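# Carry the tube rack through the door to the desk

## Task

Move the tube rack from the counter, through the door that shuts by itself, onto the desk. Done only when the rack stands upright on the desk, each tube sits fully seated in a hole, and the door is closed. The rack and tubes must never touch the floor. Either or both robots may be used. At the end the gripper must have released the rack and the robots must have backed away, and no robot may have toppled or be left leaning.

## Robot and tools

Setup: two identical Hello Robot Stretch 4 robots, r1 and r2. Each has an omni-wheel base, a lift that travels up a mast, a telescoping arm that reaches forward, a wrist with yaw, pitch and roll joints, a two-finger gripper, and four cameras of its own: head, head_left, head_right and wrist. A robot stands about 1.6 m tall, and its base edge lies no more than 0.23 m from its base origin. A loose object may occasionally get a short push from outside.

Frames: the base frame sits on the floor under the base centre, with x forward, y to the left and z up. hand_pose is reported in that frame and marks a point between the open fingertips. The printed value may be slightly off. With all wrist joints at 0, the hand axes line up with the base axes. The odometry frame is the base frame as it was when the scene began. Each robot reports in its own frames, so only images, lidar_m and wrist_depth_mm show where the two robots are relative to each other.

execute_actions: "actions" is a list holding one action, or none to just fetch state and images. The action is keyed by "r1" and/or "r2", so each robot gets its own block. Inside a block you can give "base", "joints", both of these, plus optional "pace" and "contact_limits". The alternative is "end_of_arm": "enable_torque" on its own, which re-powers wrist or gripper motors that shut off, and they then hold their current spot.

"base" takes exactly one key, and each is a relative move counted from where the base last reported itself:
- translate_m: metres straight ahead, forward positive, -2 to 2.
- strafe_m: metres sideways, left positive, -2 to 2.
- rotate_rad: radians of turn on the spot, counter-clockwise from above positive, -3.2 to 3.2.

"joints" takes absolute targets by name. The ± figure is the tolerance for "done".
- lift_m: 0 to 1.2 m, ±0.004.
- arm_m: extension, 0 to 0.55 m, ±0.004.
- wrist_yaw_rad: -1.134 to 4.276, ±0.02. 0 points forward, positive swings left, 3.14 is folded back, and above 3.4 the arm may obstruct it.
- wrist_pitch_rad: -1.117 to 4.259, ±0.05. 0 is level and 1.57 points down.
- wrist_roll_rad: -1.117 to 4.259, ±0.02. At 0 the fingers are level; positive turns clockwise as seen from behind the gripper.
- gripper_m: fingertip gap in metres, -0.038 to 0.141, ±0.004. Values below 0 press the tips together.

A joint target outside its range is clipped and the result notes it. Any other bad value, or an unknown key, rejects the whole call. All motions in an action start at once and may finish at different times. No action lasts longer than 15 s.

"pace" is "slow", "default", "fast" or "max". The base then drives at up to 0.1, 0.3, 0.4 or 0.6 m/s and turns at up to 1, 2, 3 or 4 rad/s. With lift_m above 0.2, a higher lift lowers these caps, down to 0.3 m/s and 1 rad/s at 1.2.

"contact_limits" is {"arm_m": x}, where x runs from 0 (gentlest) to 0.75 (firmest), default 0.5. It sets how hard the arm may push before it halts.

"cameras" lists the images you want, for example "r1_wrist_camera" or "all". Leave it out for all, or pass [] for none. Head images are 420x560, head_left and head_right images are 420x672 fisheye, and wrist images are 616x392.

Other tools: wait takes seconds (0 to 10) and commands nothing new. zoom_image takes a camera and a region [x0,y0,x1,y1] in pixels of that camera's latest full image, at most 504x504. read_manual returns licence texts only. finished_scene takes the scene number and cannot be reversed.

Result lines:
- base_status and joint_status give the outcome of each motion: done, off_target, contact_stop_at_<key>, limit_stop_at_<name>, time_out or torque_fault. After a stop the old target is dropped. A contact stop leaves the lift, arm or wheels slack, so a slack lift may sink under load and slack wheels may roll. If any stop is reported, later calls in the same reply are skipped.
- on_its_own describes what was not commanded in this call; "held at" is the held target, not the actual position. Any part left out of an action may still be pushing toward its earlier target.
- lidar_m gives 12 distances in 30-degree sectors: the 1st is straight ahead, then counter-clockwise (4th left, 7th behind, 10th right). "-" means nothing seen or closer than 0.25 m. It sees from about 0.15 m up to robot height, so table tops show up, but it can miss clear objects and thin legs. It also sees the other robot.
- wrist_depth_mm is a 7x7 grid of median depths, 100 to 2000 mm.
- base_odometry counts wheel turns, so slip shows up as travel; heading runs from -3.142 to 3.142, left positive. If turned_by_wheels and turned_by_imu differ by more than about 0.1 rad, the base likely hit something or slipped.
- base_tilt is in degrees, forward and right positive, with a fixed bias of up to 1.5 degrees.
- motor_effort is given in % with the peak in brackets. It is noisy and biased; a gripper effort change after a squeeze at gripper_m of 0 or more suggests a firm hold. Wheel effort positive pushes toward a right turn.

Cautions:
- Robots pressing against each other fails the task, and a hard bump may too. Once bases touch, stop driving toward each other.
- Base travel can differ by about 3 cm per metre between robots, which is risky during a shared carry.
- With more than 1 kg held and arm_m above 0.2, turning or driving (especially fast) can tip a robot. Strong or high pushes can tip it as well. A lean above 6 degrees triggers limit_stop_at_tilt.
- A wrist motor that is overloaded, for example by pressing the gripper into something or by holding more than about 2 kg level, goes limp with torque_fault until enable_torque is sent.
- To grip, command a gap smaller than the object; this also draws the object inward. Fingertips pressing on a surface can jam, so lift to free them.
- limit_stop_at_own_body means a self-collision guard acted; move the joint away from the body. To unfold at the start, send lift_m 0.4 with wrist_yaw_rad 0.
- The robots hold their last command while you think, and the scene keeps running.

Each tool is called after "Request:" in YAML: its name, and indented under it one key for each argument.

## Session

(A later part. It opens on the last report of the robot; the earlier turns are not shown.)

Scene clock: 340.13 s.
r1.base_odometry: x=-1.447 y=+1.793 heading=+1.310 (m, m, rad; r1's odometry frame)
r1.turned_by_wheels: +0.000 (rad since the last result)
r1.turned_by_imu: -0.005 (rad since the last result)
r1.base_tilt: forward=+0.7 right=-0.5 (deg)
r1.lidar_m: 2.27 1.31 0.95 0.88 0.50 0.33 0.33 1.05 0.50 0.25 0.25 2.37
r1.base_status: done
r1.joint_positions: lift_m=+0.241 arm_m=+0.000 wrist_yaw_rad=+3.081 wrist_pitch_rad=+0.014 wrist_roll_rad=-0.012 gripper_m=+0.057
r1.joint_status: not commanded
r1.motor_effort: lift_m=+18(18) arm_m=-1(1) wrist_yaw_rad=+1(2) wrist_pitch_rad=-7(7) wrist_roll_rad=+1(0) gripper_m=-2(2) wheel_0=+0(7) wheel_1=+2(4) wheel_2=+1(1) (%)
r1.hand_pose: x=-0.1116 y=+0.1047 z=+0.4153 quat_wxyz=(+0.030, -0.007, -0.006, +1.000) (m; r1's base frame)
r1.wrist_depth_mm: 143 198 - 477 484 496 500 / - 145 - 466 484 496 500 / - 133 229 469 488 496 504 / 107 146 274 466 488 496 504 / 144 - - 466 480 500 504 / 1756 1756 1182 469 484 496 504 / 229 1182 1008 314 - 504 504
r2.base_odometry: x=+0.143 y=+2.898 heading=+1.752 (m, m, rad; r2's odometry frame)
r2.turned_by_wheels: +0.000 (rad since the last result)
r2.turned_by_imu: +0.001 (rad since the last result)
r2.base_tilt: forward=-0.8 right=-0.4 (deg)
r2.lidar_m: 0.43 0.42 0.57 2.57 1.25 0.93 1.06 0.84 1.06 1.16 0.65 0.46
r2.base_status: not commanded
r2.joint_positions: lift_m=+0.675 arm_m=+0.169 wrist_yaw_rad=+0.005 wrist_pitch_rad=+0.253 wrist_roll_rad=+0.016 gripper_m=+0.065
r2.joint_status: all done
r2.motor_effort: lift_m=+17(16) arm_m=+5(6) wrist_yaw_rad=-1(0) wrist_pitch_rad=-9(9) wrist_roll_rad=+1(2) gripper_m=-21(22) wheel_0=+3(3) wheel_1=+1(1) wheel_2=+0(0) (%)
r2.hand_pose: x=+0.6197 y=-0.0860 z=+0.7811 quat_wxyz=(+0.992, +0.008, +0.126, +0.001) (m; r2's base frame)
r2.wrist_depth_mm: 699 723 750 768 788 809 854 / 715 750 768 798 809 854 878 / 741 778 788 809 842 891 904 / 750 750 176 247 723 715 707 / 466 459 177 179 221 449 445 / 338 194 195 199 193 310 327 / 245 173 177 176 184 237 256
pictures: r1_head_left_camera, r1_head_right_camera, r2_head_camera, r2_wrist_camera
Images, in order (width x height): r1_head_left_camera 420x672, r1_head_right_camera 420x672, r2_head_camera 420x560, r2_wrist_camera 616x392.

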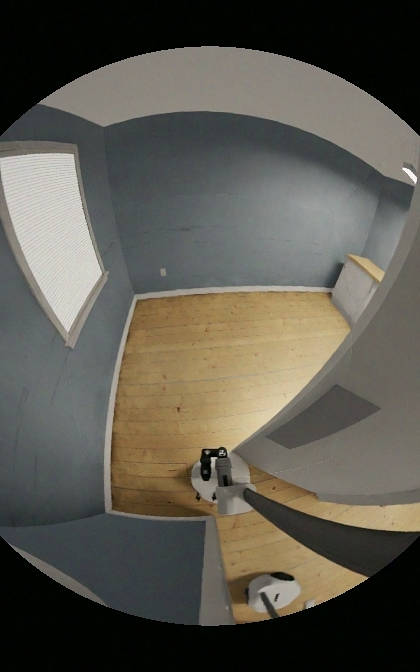

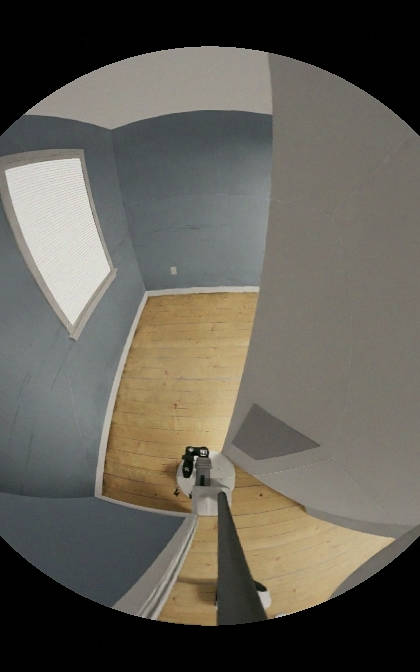

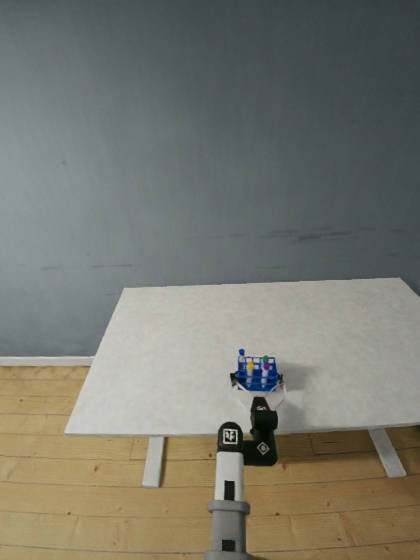

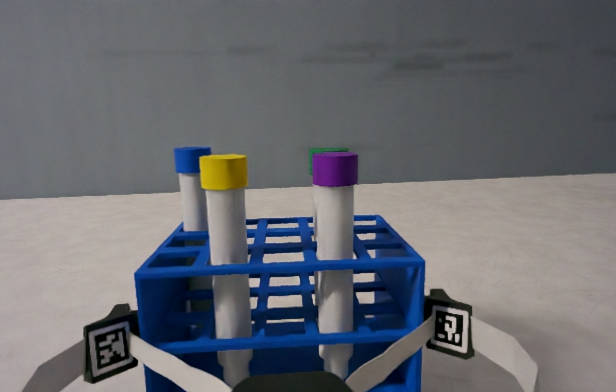

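Request:
execute_actions:
  actions:
    - {"r2": {"joints": {"lift_m": 0.656}, "pace": "slow"}, "r1": {"base": {"strafe_m": 0.17}, "pace": "slow"}}
  cameras: ["r1_head_right_camera", "r1_head_left_camera", "r2_wrist_camera"]

Scene clock: 350.93 s.
r1.base_odometry: x=-1.612 y=+1.837 heading=+1.310 (m, m, rad; r1's odometry frame)
r1.turned_by_wheels: +0.000 (rad since the last result)
r1.turned_by_imu: -0.003 (rad since the last result)
r1.base_tilt: forward=+0.6 right=-0.4 (deg)
r1.lidar_m: 2.24 1.03 0.76 0.72 0.51 0.34 0.32 0.35 0.60 0.25 0.30 2.33
r1.base_status: done
r1.joint_positions: lift_m=+0.241 arm_m=+0.000 wrist_yaw_rad=+3.081 wrist_pitch_rad=+0.014 wrist_roll_rad=-0.012 gripper_m=+0.057
r1.joint_status: not commanded
r1.motor_effort: lift_m=+18(17) arm_m=-1(1) wrist_yaw_rad=+1(1) wrist_pitch_rad=-7(7) wrist_roll_rad=+0(1) gripper_m=-2(4) wheel_0=+1(5) wheel_1=-1(4) wheel_2=+1(2) (%)
r1.hand_pose: x=-0.1116 y=+0.1047 z=+0.4153 quat_wxyz=(+0.030, -0.007, -0.006, +1.000) (m; r1's base frame)
r1.wrist_depth_mm: 143 198 477 484 488 504 512 / - 145 477 484 492 500 504 / - 133 229 488 492 504 508 / 107 145 274 484 492 500 508 / 144 455 480 484 488 500 508 / 1808 1182 466 484 488 500 508 / 229 1182 466 296 - 500 512
r2.base_odometry: x=+0.143 y=+2.898 heading=+1.752 (m, m, rad; r2's odometry frame)
r2.turned_by_wheels: +0.000 (rad since the last result)
r2.turned_by_imu: +0.001 (rad since the last result)
r2.base_tilt: forward=-0.9 right=-0.4 (deg)
r2.lidar_m: 0.43 0.43 0.58 2.55 1.23 0.95 1.05 0.83 1.05 1.15 0.70 0.49
r2.base_status: not commanded
r2.joint_positions: lift_m=+0.656 arm_m=+0.169 wrist_yaw_rad=+0.005 wrist_pitch_rad=+0.253 wrist_roll_rad=+0.016 gripper_m=+0.065
r2.joint_status: all done
r2.motor_effort: lift_m=+17(20) arm_m=+5(5) wrist_yaw_rad=+0(0) wrist_pitch_rad=-10(10) wrist_roll_rad=+0(1) gripper_m=-24(22) wheel_0=+3(3) wheel_1=+1(1) wheel_2=+0(0) (%)
r2.hand_pose: x=+0.6197 y=-0.0860 z=+0.7621 quat_wxyz=(+0.992, +0.008, +0.126, +0.001) (m; r2's base frame)
r2.wrist_depth_mm: 707 732 741 768 798 820 854 / 715 750 768 788 809 842 891 / 750 759 788 820 854 878 917 / 676 661 176 246 634 627 621 / 415 407 177 179 221 397 394 / 297 194 195 200 194 276 289 / 217 174 177 176 183 211 229
pictures: r1_head_left_camera, r1_head_right_camera, r2_wrist_camera
Images, in order (width x height): r1_head_left_camera 420x672, r1_head_right_camera 420x672, r2_wrist_camera 616x392.

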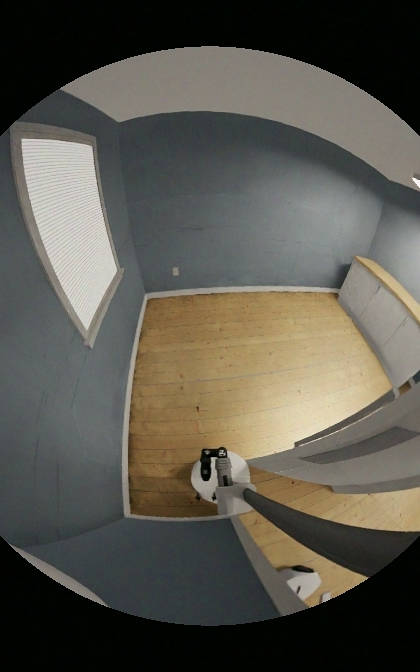

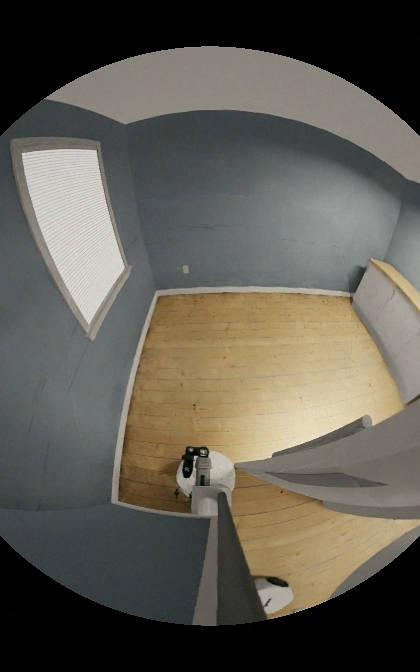

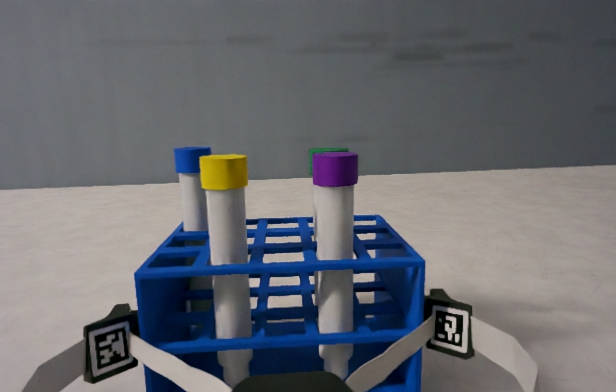

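Request:
execute_actions:
  actions:
    - {"r2": {"joints": {"gripper_m": 0.141}}, "r1": {"base": {"strafe_m": 0.2}, "pace": "slow"}}
  cameras: ["r1_head_right_camera", "r1_head_left_camera", "r2_wrist_camera"]

Scene clock: 357.20 s.
r1.base_odometry: x=-1.805 y=+1.889 heading=+1.310 (m, m, rad; r1's odometry frame)
r1.turned_by_wheels: +0.000 (rad since the last result)
r1.turned_by_imu: -0.003 (rad since the last result)
r1.base_tilt: forward=+0.6 right=-0.5 (deg)
r1.lidar_m: 2.22 0.82 0.57 0.52 0.53 0.36 0.35 0.34 0.43 1.23 2.62 2.35
r1.base_status: done
r1.joint_positions: lift_m=+0.241 arm_m=+0.000 wrist_yaw_rad=+3.081 wrist_pitch_rad=+0.014 wrist_roll_rad=-0.012 gripper_m=+0.057
r1.joint_status: not commanded
r1.motor_effort: lift_m=+17(18) arm_m=-1(1) wrist_yaw_rad=+1(2) wrist_pitch_rad=-7(7) wrist_roll_rad=-1(0) gripper_m=-3(2) wheel_0=+0(5) wheel_1=+1(4) wheel_2=+1(2) (%)
r1.hand_pose: x=-0.1116 y=+0.1047 z=+0.4153 quat_wxyz=(+0.030, -0.007, -0.006, +1.000) (m; r1's base frame)
r1.wrist_depth_mm: 144 198 480 488 496 508 512 / - 145 477 488 496 508 512 / - 134 229 488 496 508 512 / 107 146 277 492 500 500 517 / 144 473 480 488 496 500 517 / 459 473 480 488 492 508 521 / 229 477 484 298 - 504 521
r2.base_odometry: x=+0.143 y=+2.898 heading=+1.752 (m, m, rad; r2's odometry frame)
r2.turned_by_wheels: +0.000 (rad since the last result)
r2.turned_by_imu: +0.001 (rad since the last result)
r2.base_tilt: forward=-0.8 right=-0.4 (deg)
r2.lidar_m: 0.42 0.44 0.58 2.56 1.20 0.92 0.84 0.84 1.05 1.15 0.69 0.49
r2.base_status: not commanded
r2.joint_positions: lift_m=+0.656 arm_m=+0.169 wrist_yaw_rad=+0.005 wrist_pitch_rad=+0.253 wrist_roll_rad=+0.016 gripper_m=+0.141
r2.joint_status: all done
r2.motor_effort: lift_m=+17(18) arm_m=+5(5) wrist_yaw_rad=+0(0) wrist_pitch_rad=-8(9) wrist_roll_rad=+0(1) gripper_m=-1(22) wheel_0=+3(3) wheel_1=+1(1) wheel_2=-1(0) (%)
r2.hand_pose: x=+0.6197 y=-0.0860 z=+0.7622 quat_wxyz=(+0.992, +0.008, +0.126, +0.001) (m; r2's base frame)
r2.wrist_depth_mm: 699 723 732 778 798 820 842 / 723 750 768 788 820 831 878 / 741 768 788 798 854 878 917 / 683 676 236 263 640 634 627 / 415 413 195 198 239 397 399 / 300 194 206 206 211 279 291 / 235 204 209 148 220 220 229
pictures: r1_head_left_camera, r1_head_right_camera, r2_wrist_camera
Images, in order (width x height): r1_head_left_camera 420x672, r1_head_right_camera 420x672, r2_wrist_camera 616x392.

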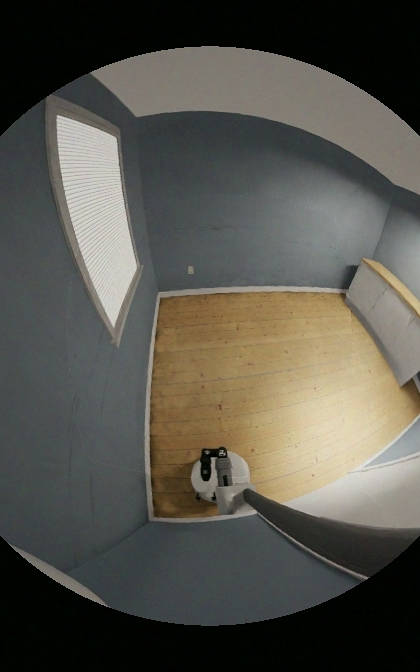

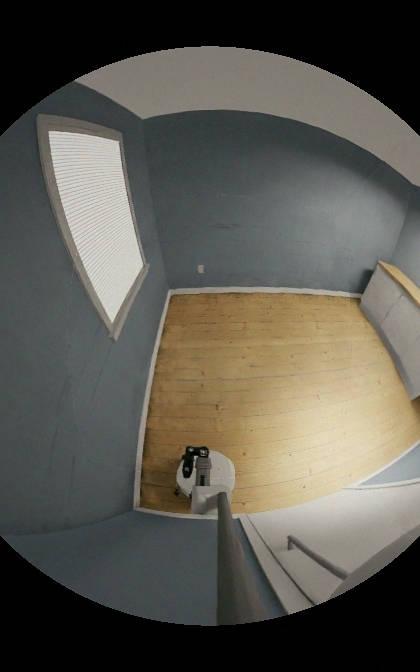

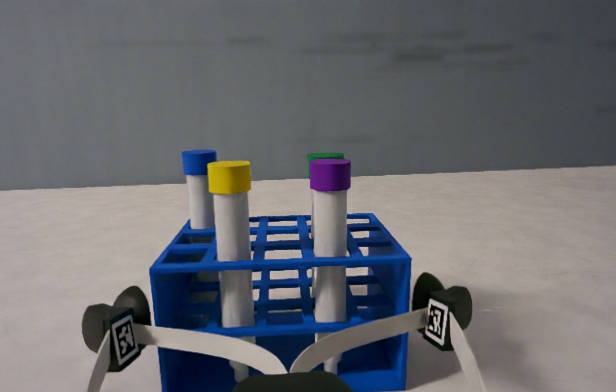

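Request:
execute_actions:
  actions:
    - {"r2": {"joints": {"arm_m": 0.0}, "pace": "slow"}, "r1": {"base": {"translate_m": 0.3}}}
  cameras: ["r1_head_right_camera", "r1_wrist_camera", "r2_head_camera", "r2_wrist_camera"]

Scene clock: 363.70 s.
r1.base_odometry: x=-1.728 y=+2.179 heading=+1.311 (m, m, rad; r1's odometry frame)
r1.turned_by_wheels: +0.000 (rad since the last result)
r1.turned_by_imu: -0.003 (rad since the last result)
r1.base_tilt: forward=+0.6 right=-0.5 (deg)
r1.lidar_m: 1.92 0.76 0.58 0.55 0.59 0.68 0.62 0.65 0.90 2.31 2.58 2.04
r1.base_status: done
r1.joint_positions: lift_m=+0.241 arm_m=+0.000 wrist_yaw_rad=+3.081 wrist_pitch_rad=+0.014 wrist_roll_rad=-0.012 gripper_m=+0.057
r1.joint_status: not commanded
r1.motor_effort: lift_m=+17(17) arm_m=-1(1) wrist_yaw_rad=+1(1) wrist_pitch_rad=-7(7) wrist_roll_rad=+0(0) gripper_m=-1(1) wheel_0=+0(3) wheel_1=+1(4) wheel_2=+2(10) (%)
r1.hand_pose: x=-0.1116 y=+0.1047 z=+0.4153 quat_wxyz=(+0.030, -0.007, -0.006, +1.000) (m; r1's base frame)
r1.wrist_depth_mm: 143 198 778 788 809 798 580 / - 145 768 788 809 798 591 / - 133 229 788 798 809 615 / 107 146 276 809 809 809 640 / 144 750 778 788 798 809 654 / 759 768 778 788 798 809 676 / 229 759 778 449 - 809 676
r2.base_odometry: x=+0.143 y=+2.898 heading=+1.752 (m, m, rad; r2's odometry frame)
r2.turned_by_wheels: +0.000 (rad since the last result)
r2.turned_by_imu: +0.001 (rad since the last result)
r2.base_tilt: forward=-0.9 right=-0.4 (deg)
r2.lidar_m: 0.44 0.44 0.57 2.56 1.24 0.90 0.84 0.82 1.05 1.15 0.70 0.48
r2.base_status: not commanded
r2.joint_positions: lift_m=+0.656 arm_m=+0.001 wrist_yaw_rad=+0.005 wrist_pitch_rad=+0.253 wrist_roll_rad=+0.016 gripper_m=+0.141
r2.joint_status: all done
r2.motor_effort: lift_m=+18(18) arm_m=-6(4) wrist_yaw_rad=+1(1) wrist_pitch_rad=-8(8) wrist_roll_rad=+0(1) gripper_m=-1(3) wheel_0=+3(3) wheel_1=+1(1) wheel_2=+0(0) (%)
r2.hand_pose: x=+0.4516 y=-0.0860 z=+0.7623 quat_wxyz=(+0.992, +0.008, +0.126, +0.001) (m; r2's base frame)
r2.wrist_depth_mm: 854 866 904 931 960 991 1025 / 866 891 917 946 991 1008 1042 / 904 931 946 976 1008 1042 1098 / 691 676 539 397 647 640 640 / 421 415 375 373 404 402 399 / 303 208 298 297 221 279 294 / 237 217 221 148 240 247 256
pictures: r1_head_right_camera, r1_wrist_camera, r2_head_camera, r2_wrist_camera
Images, in order (width x height): r1_head_right_camera 420x672, r1_wrist_camera 616x392, r2_head_camera 420x560, r2_wrist_camera 616x392.

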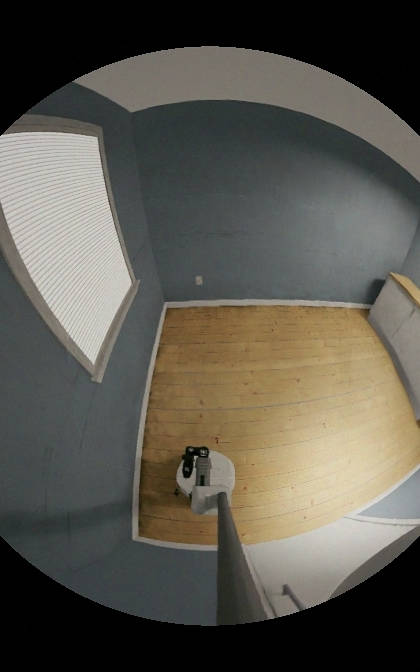

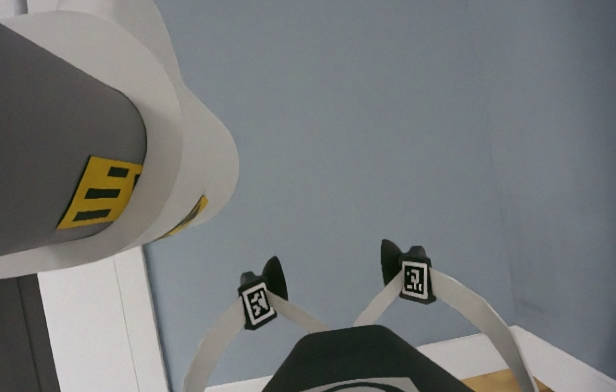

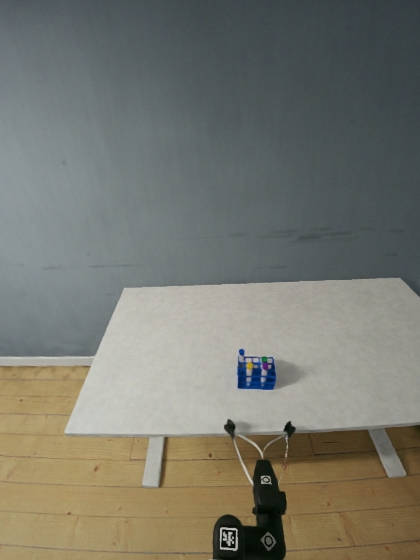

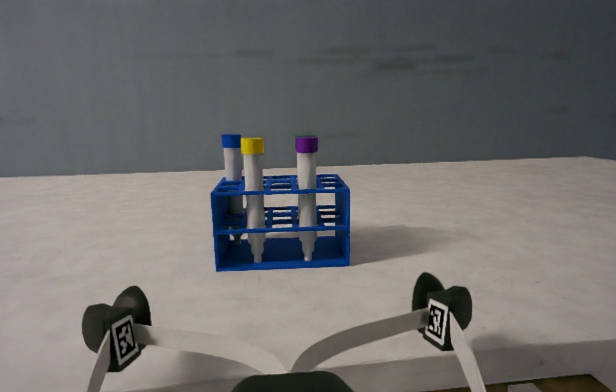

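Request:
zoom_image:
  camera: "r2_wrist_camera"
  region: [190, 115, 380, 285]

Request:
zoom_image:
  camera: "r2_head_camera"
  region: [205, 330, 315, 410]

Request:
zoom_image:
  camera: "r1_head_right_camera"
  region: [200, 470, 420, 640]

Region (190, 115, 380, 285) of r2_wrist_camera's 616x392 image, scaled by 2.653; it fills the top 451 rows of this view, and the rest is white.

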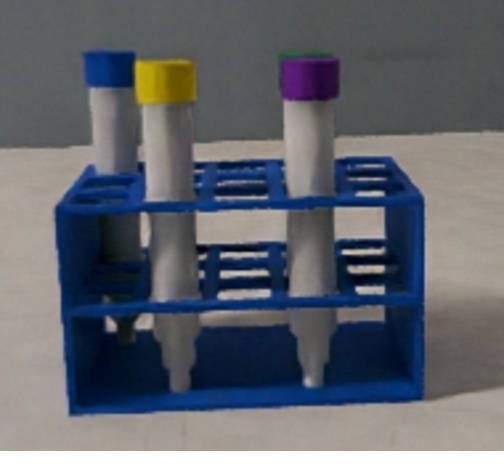

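Region (205, 330, 315, 410) of r2_head_camera's 420x560 image, scaled by 4.582, with more detail than that image has; it fills the top 367 rows of this view, and the rest is white.

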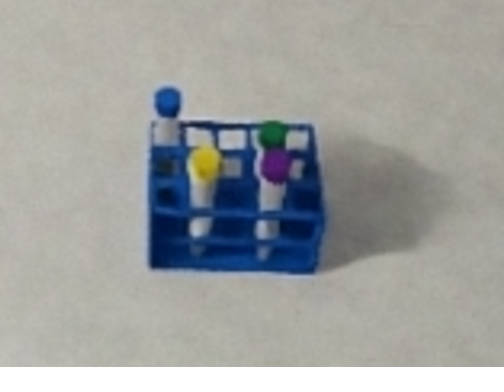

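Region (200, 470, 420, 640) of r1_head_right_camera's 420x672 image, scaled by 2.291, with more detail than that image has; it fills the top 389 rows of this view, and the rest is white.

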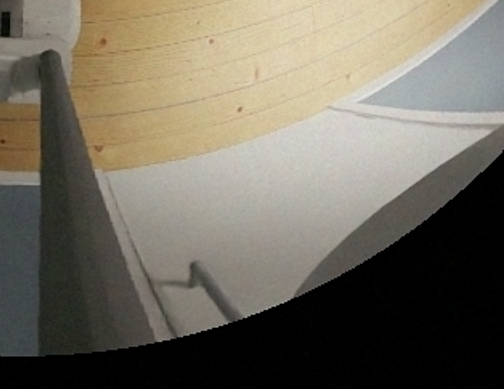

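Request:
execute_actions:
  actions:
    - {"r2": {"base": {"translate_m": -0.15}, "pace": "fast"}}
  cameras: ["r1_head_right_camera", "r2_head_camera", "r2_wrist_camera"]

Scene clock: 374.77 s.
r1.base_odometry: x=-1.728 y=+2.179 heading=+1.311 (m, m, rad; r1's odometry frame)
r1.turned_by_wheels: +0.000 (rad since the last result)
r1.turned_by_imu: -0.002 (rad since the last result)
r1.base_tilt: forward=+0.6 right=-0.5 (deg)
r1.lidar_m: 1.92 0.77 0.58 0.53 0.54 0.67 0.64 0.66 0.91 2.32 2.60 2.04
r1.base_status: not commanded
r1.joint_positions: lift_m=+0.241 arm_m=+0.000 wrist_yaw_rad=+3.081 wrist_pitch_rad=+0.014 wrist_roll_rad=-0.012 gripper_m=+0.057
r1.joint_status: not commanded
r1.motor_effort: lift_m=+18(18) arm_m=-1(1) wrist_yaw_rad=+1(1) wrist_pitch_rad=-7(7) wrist_roll_rad=-1(0) gripper_m=-2(2) wheel_0=+0(0) wheel_1=+1(1) wheel_2=+1(1) (%)
r1.hand_pose: x=-0.1116 y=+0.1047 z=+0.4153 quat_wxyz=(+0.030, -0.007, -0.006, +1.000) (m; r1's base frame)
r1.wrist_depth_mm: 143 199 778 778 798 788 574 / - 145 768 788 798 809 585 / - 133 229 788 809 820 615 / 107 145 276 778 809 809 634 / 144 750 778 798 809 820 654 / 750 768 768 788 798 778 683 / 229 759 778 449 - 798 683
r2.base_odometry: x=+0.170 y=+2.750 heading=+1.751 (m, m, rad; r2's odometry frame)
r2.turned_by_wheels: +0.000 (rad since the last result)
r2.turned_by_imu: +0.001 (rad since the last result)
r2.base_tilt: forward=-0.9 right=-0.3 (deg)
r2.lidar_m: 0.54 0.56 1.79 2.55 0.99 0.76 0.69 0.72 0.84 1.18 0.93 0.61
r2.base_status: done
r2.joint_positions: lift_m=+0.656 arm_m=+0.001 wrist_yaw_rad=+0.005 wrist_pitch_rad=+0.253 wrist_roll_rad=+0.016 gripper_m=+0.141
r2.joint_status: not commanded
r2.motor_effort: lift_m=+18(17) arm_m=-5(5) wrist_yaw_rad=+0(0) wrist_pitch_rad=-7(7) wrist_roll_rad=+0(1) gripper_m=-2(2) wheel_0=-2(7) wheel_1=+0(9) wheel_2=+0(13) (%)
r2.hand_pose: x=+0.4516 y=-0.0860 z=+0.7623 quat_wxyz=(+0.992, +0.008, +0.126, +0.001) (m; r2's base frame)
r2.wrist_depth_mm: 960 991 1042 1060 1098 1160 1182 / 1008 1025 1060 1078 1138 1160 1182 / 1025 1060 1078 1118 1160 1205 1229 / 691 676 585 580 647 654 640 / 418 415 410 410 404 404 436 / 349 208 1205 1229 220 1336 1336 / 788 1205 1229 148 1281 1255 960
pictures: r1_head_right_camera, r2_head_camera, r2_wrist_camera
Images, in order (width x height): r1_head_right_camera 420x672, r2_head_camera 420x560, r2_wrist_camera 616x392.

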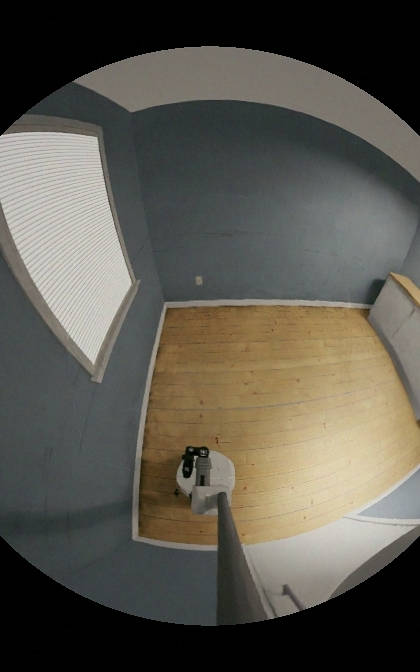

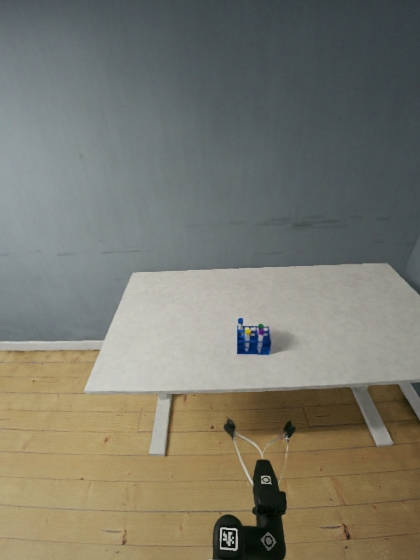

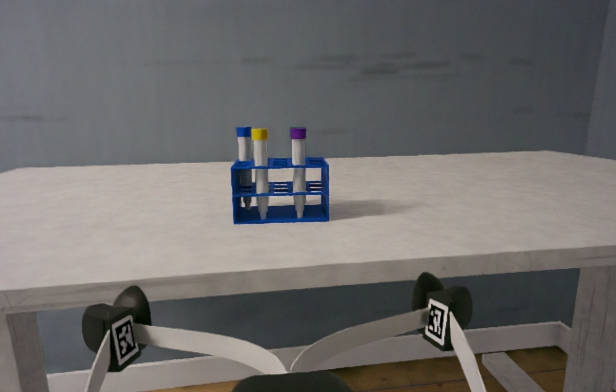

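Request:
finished_scene:
  scene: 2

The scene is finished: the task was done.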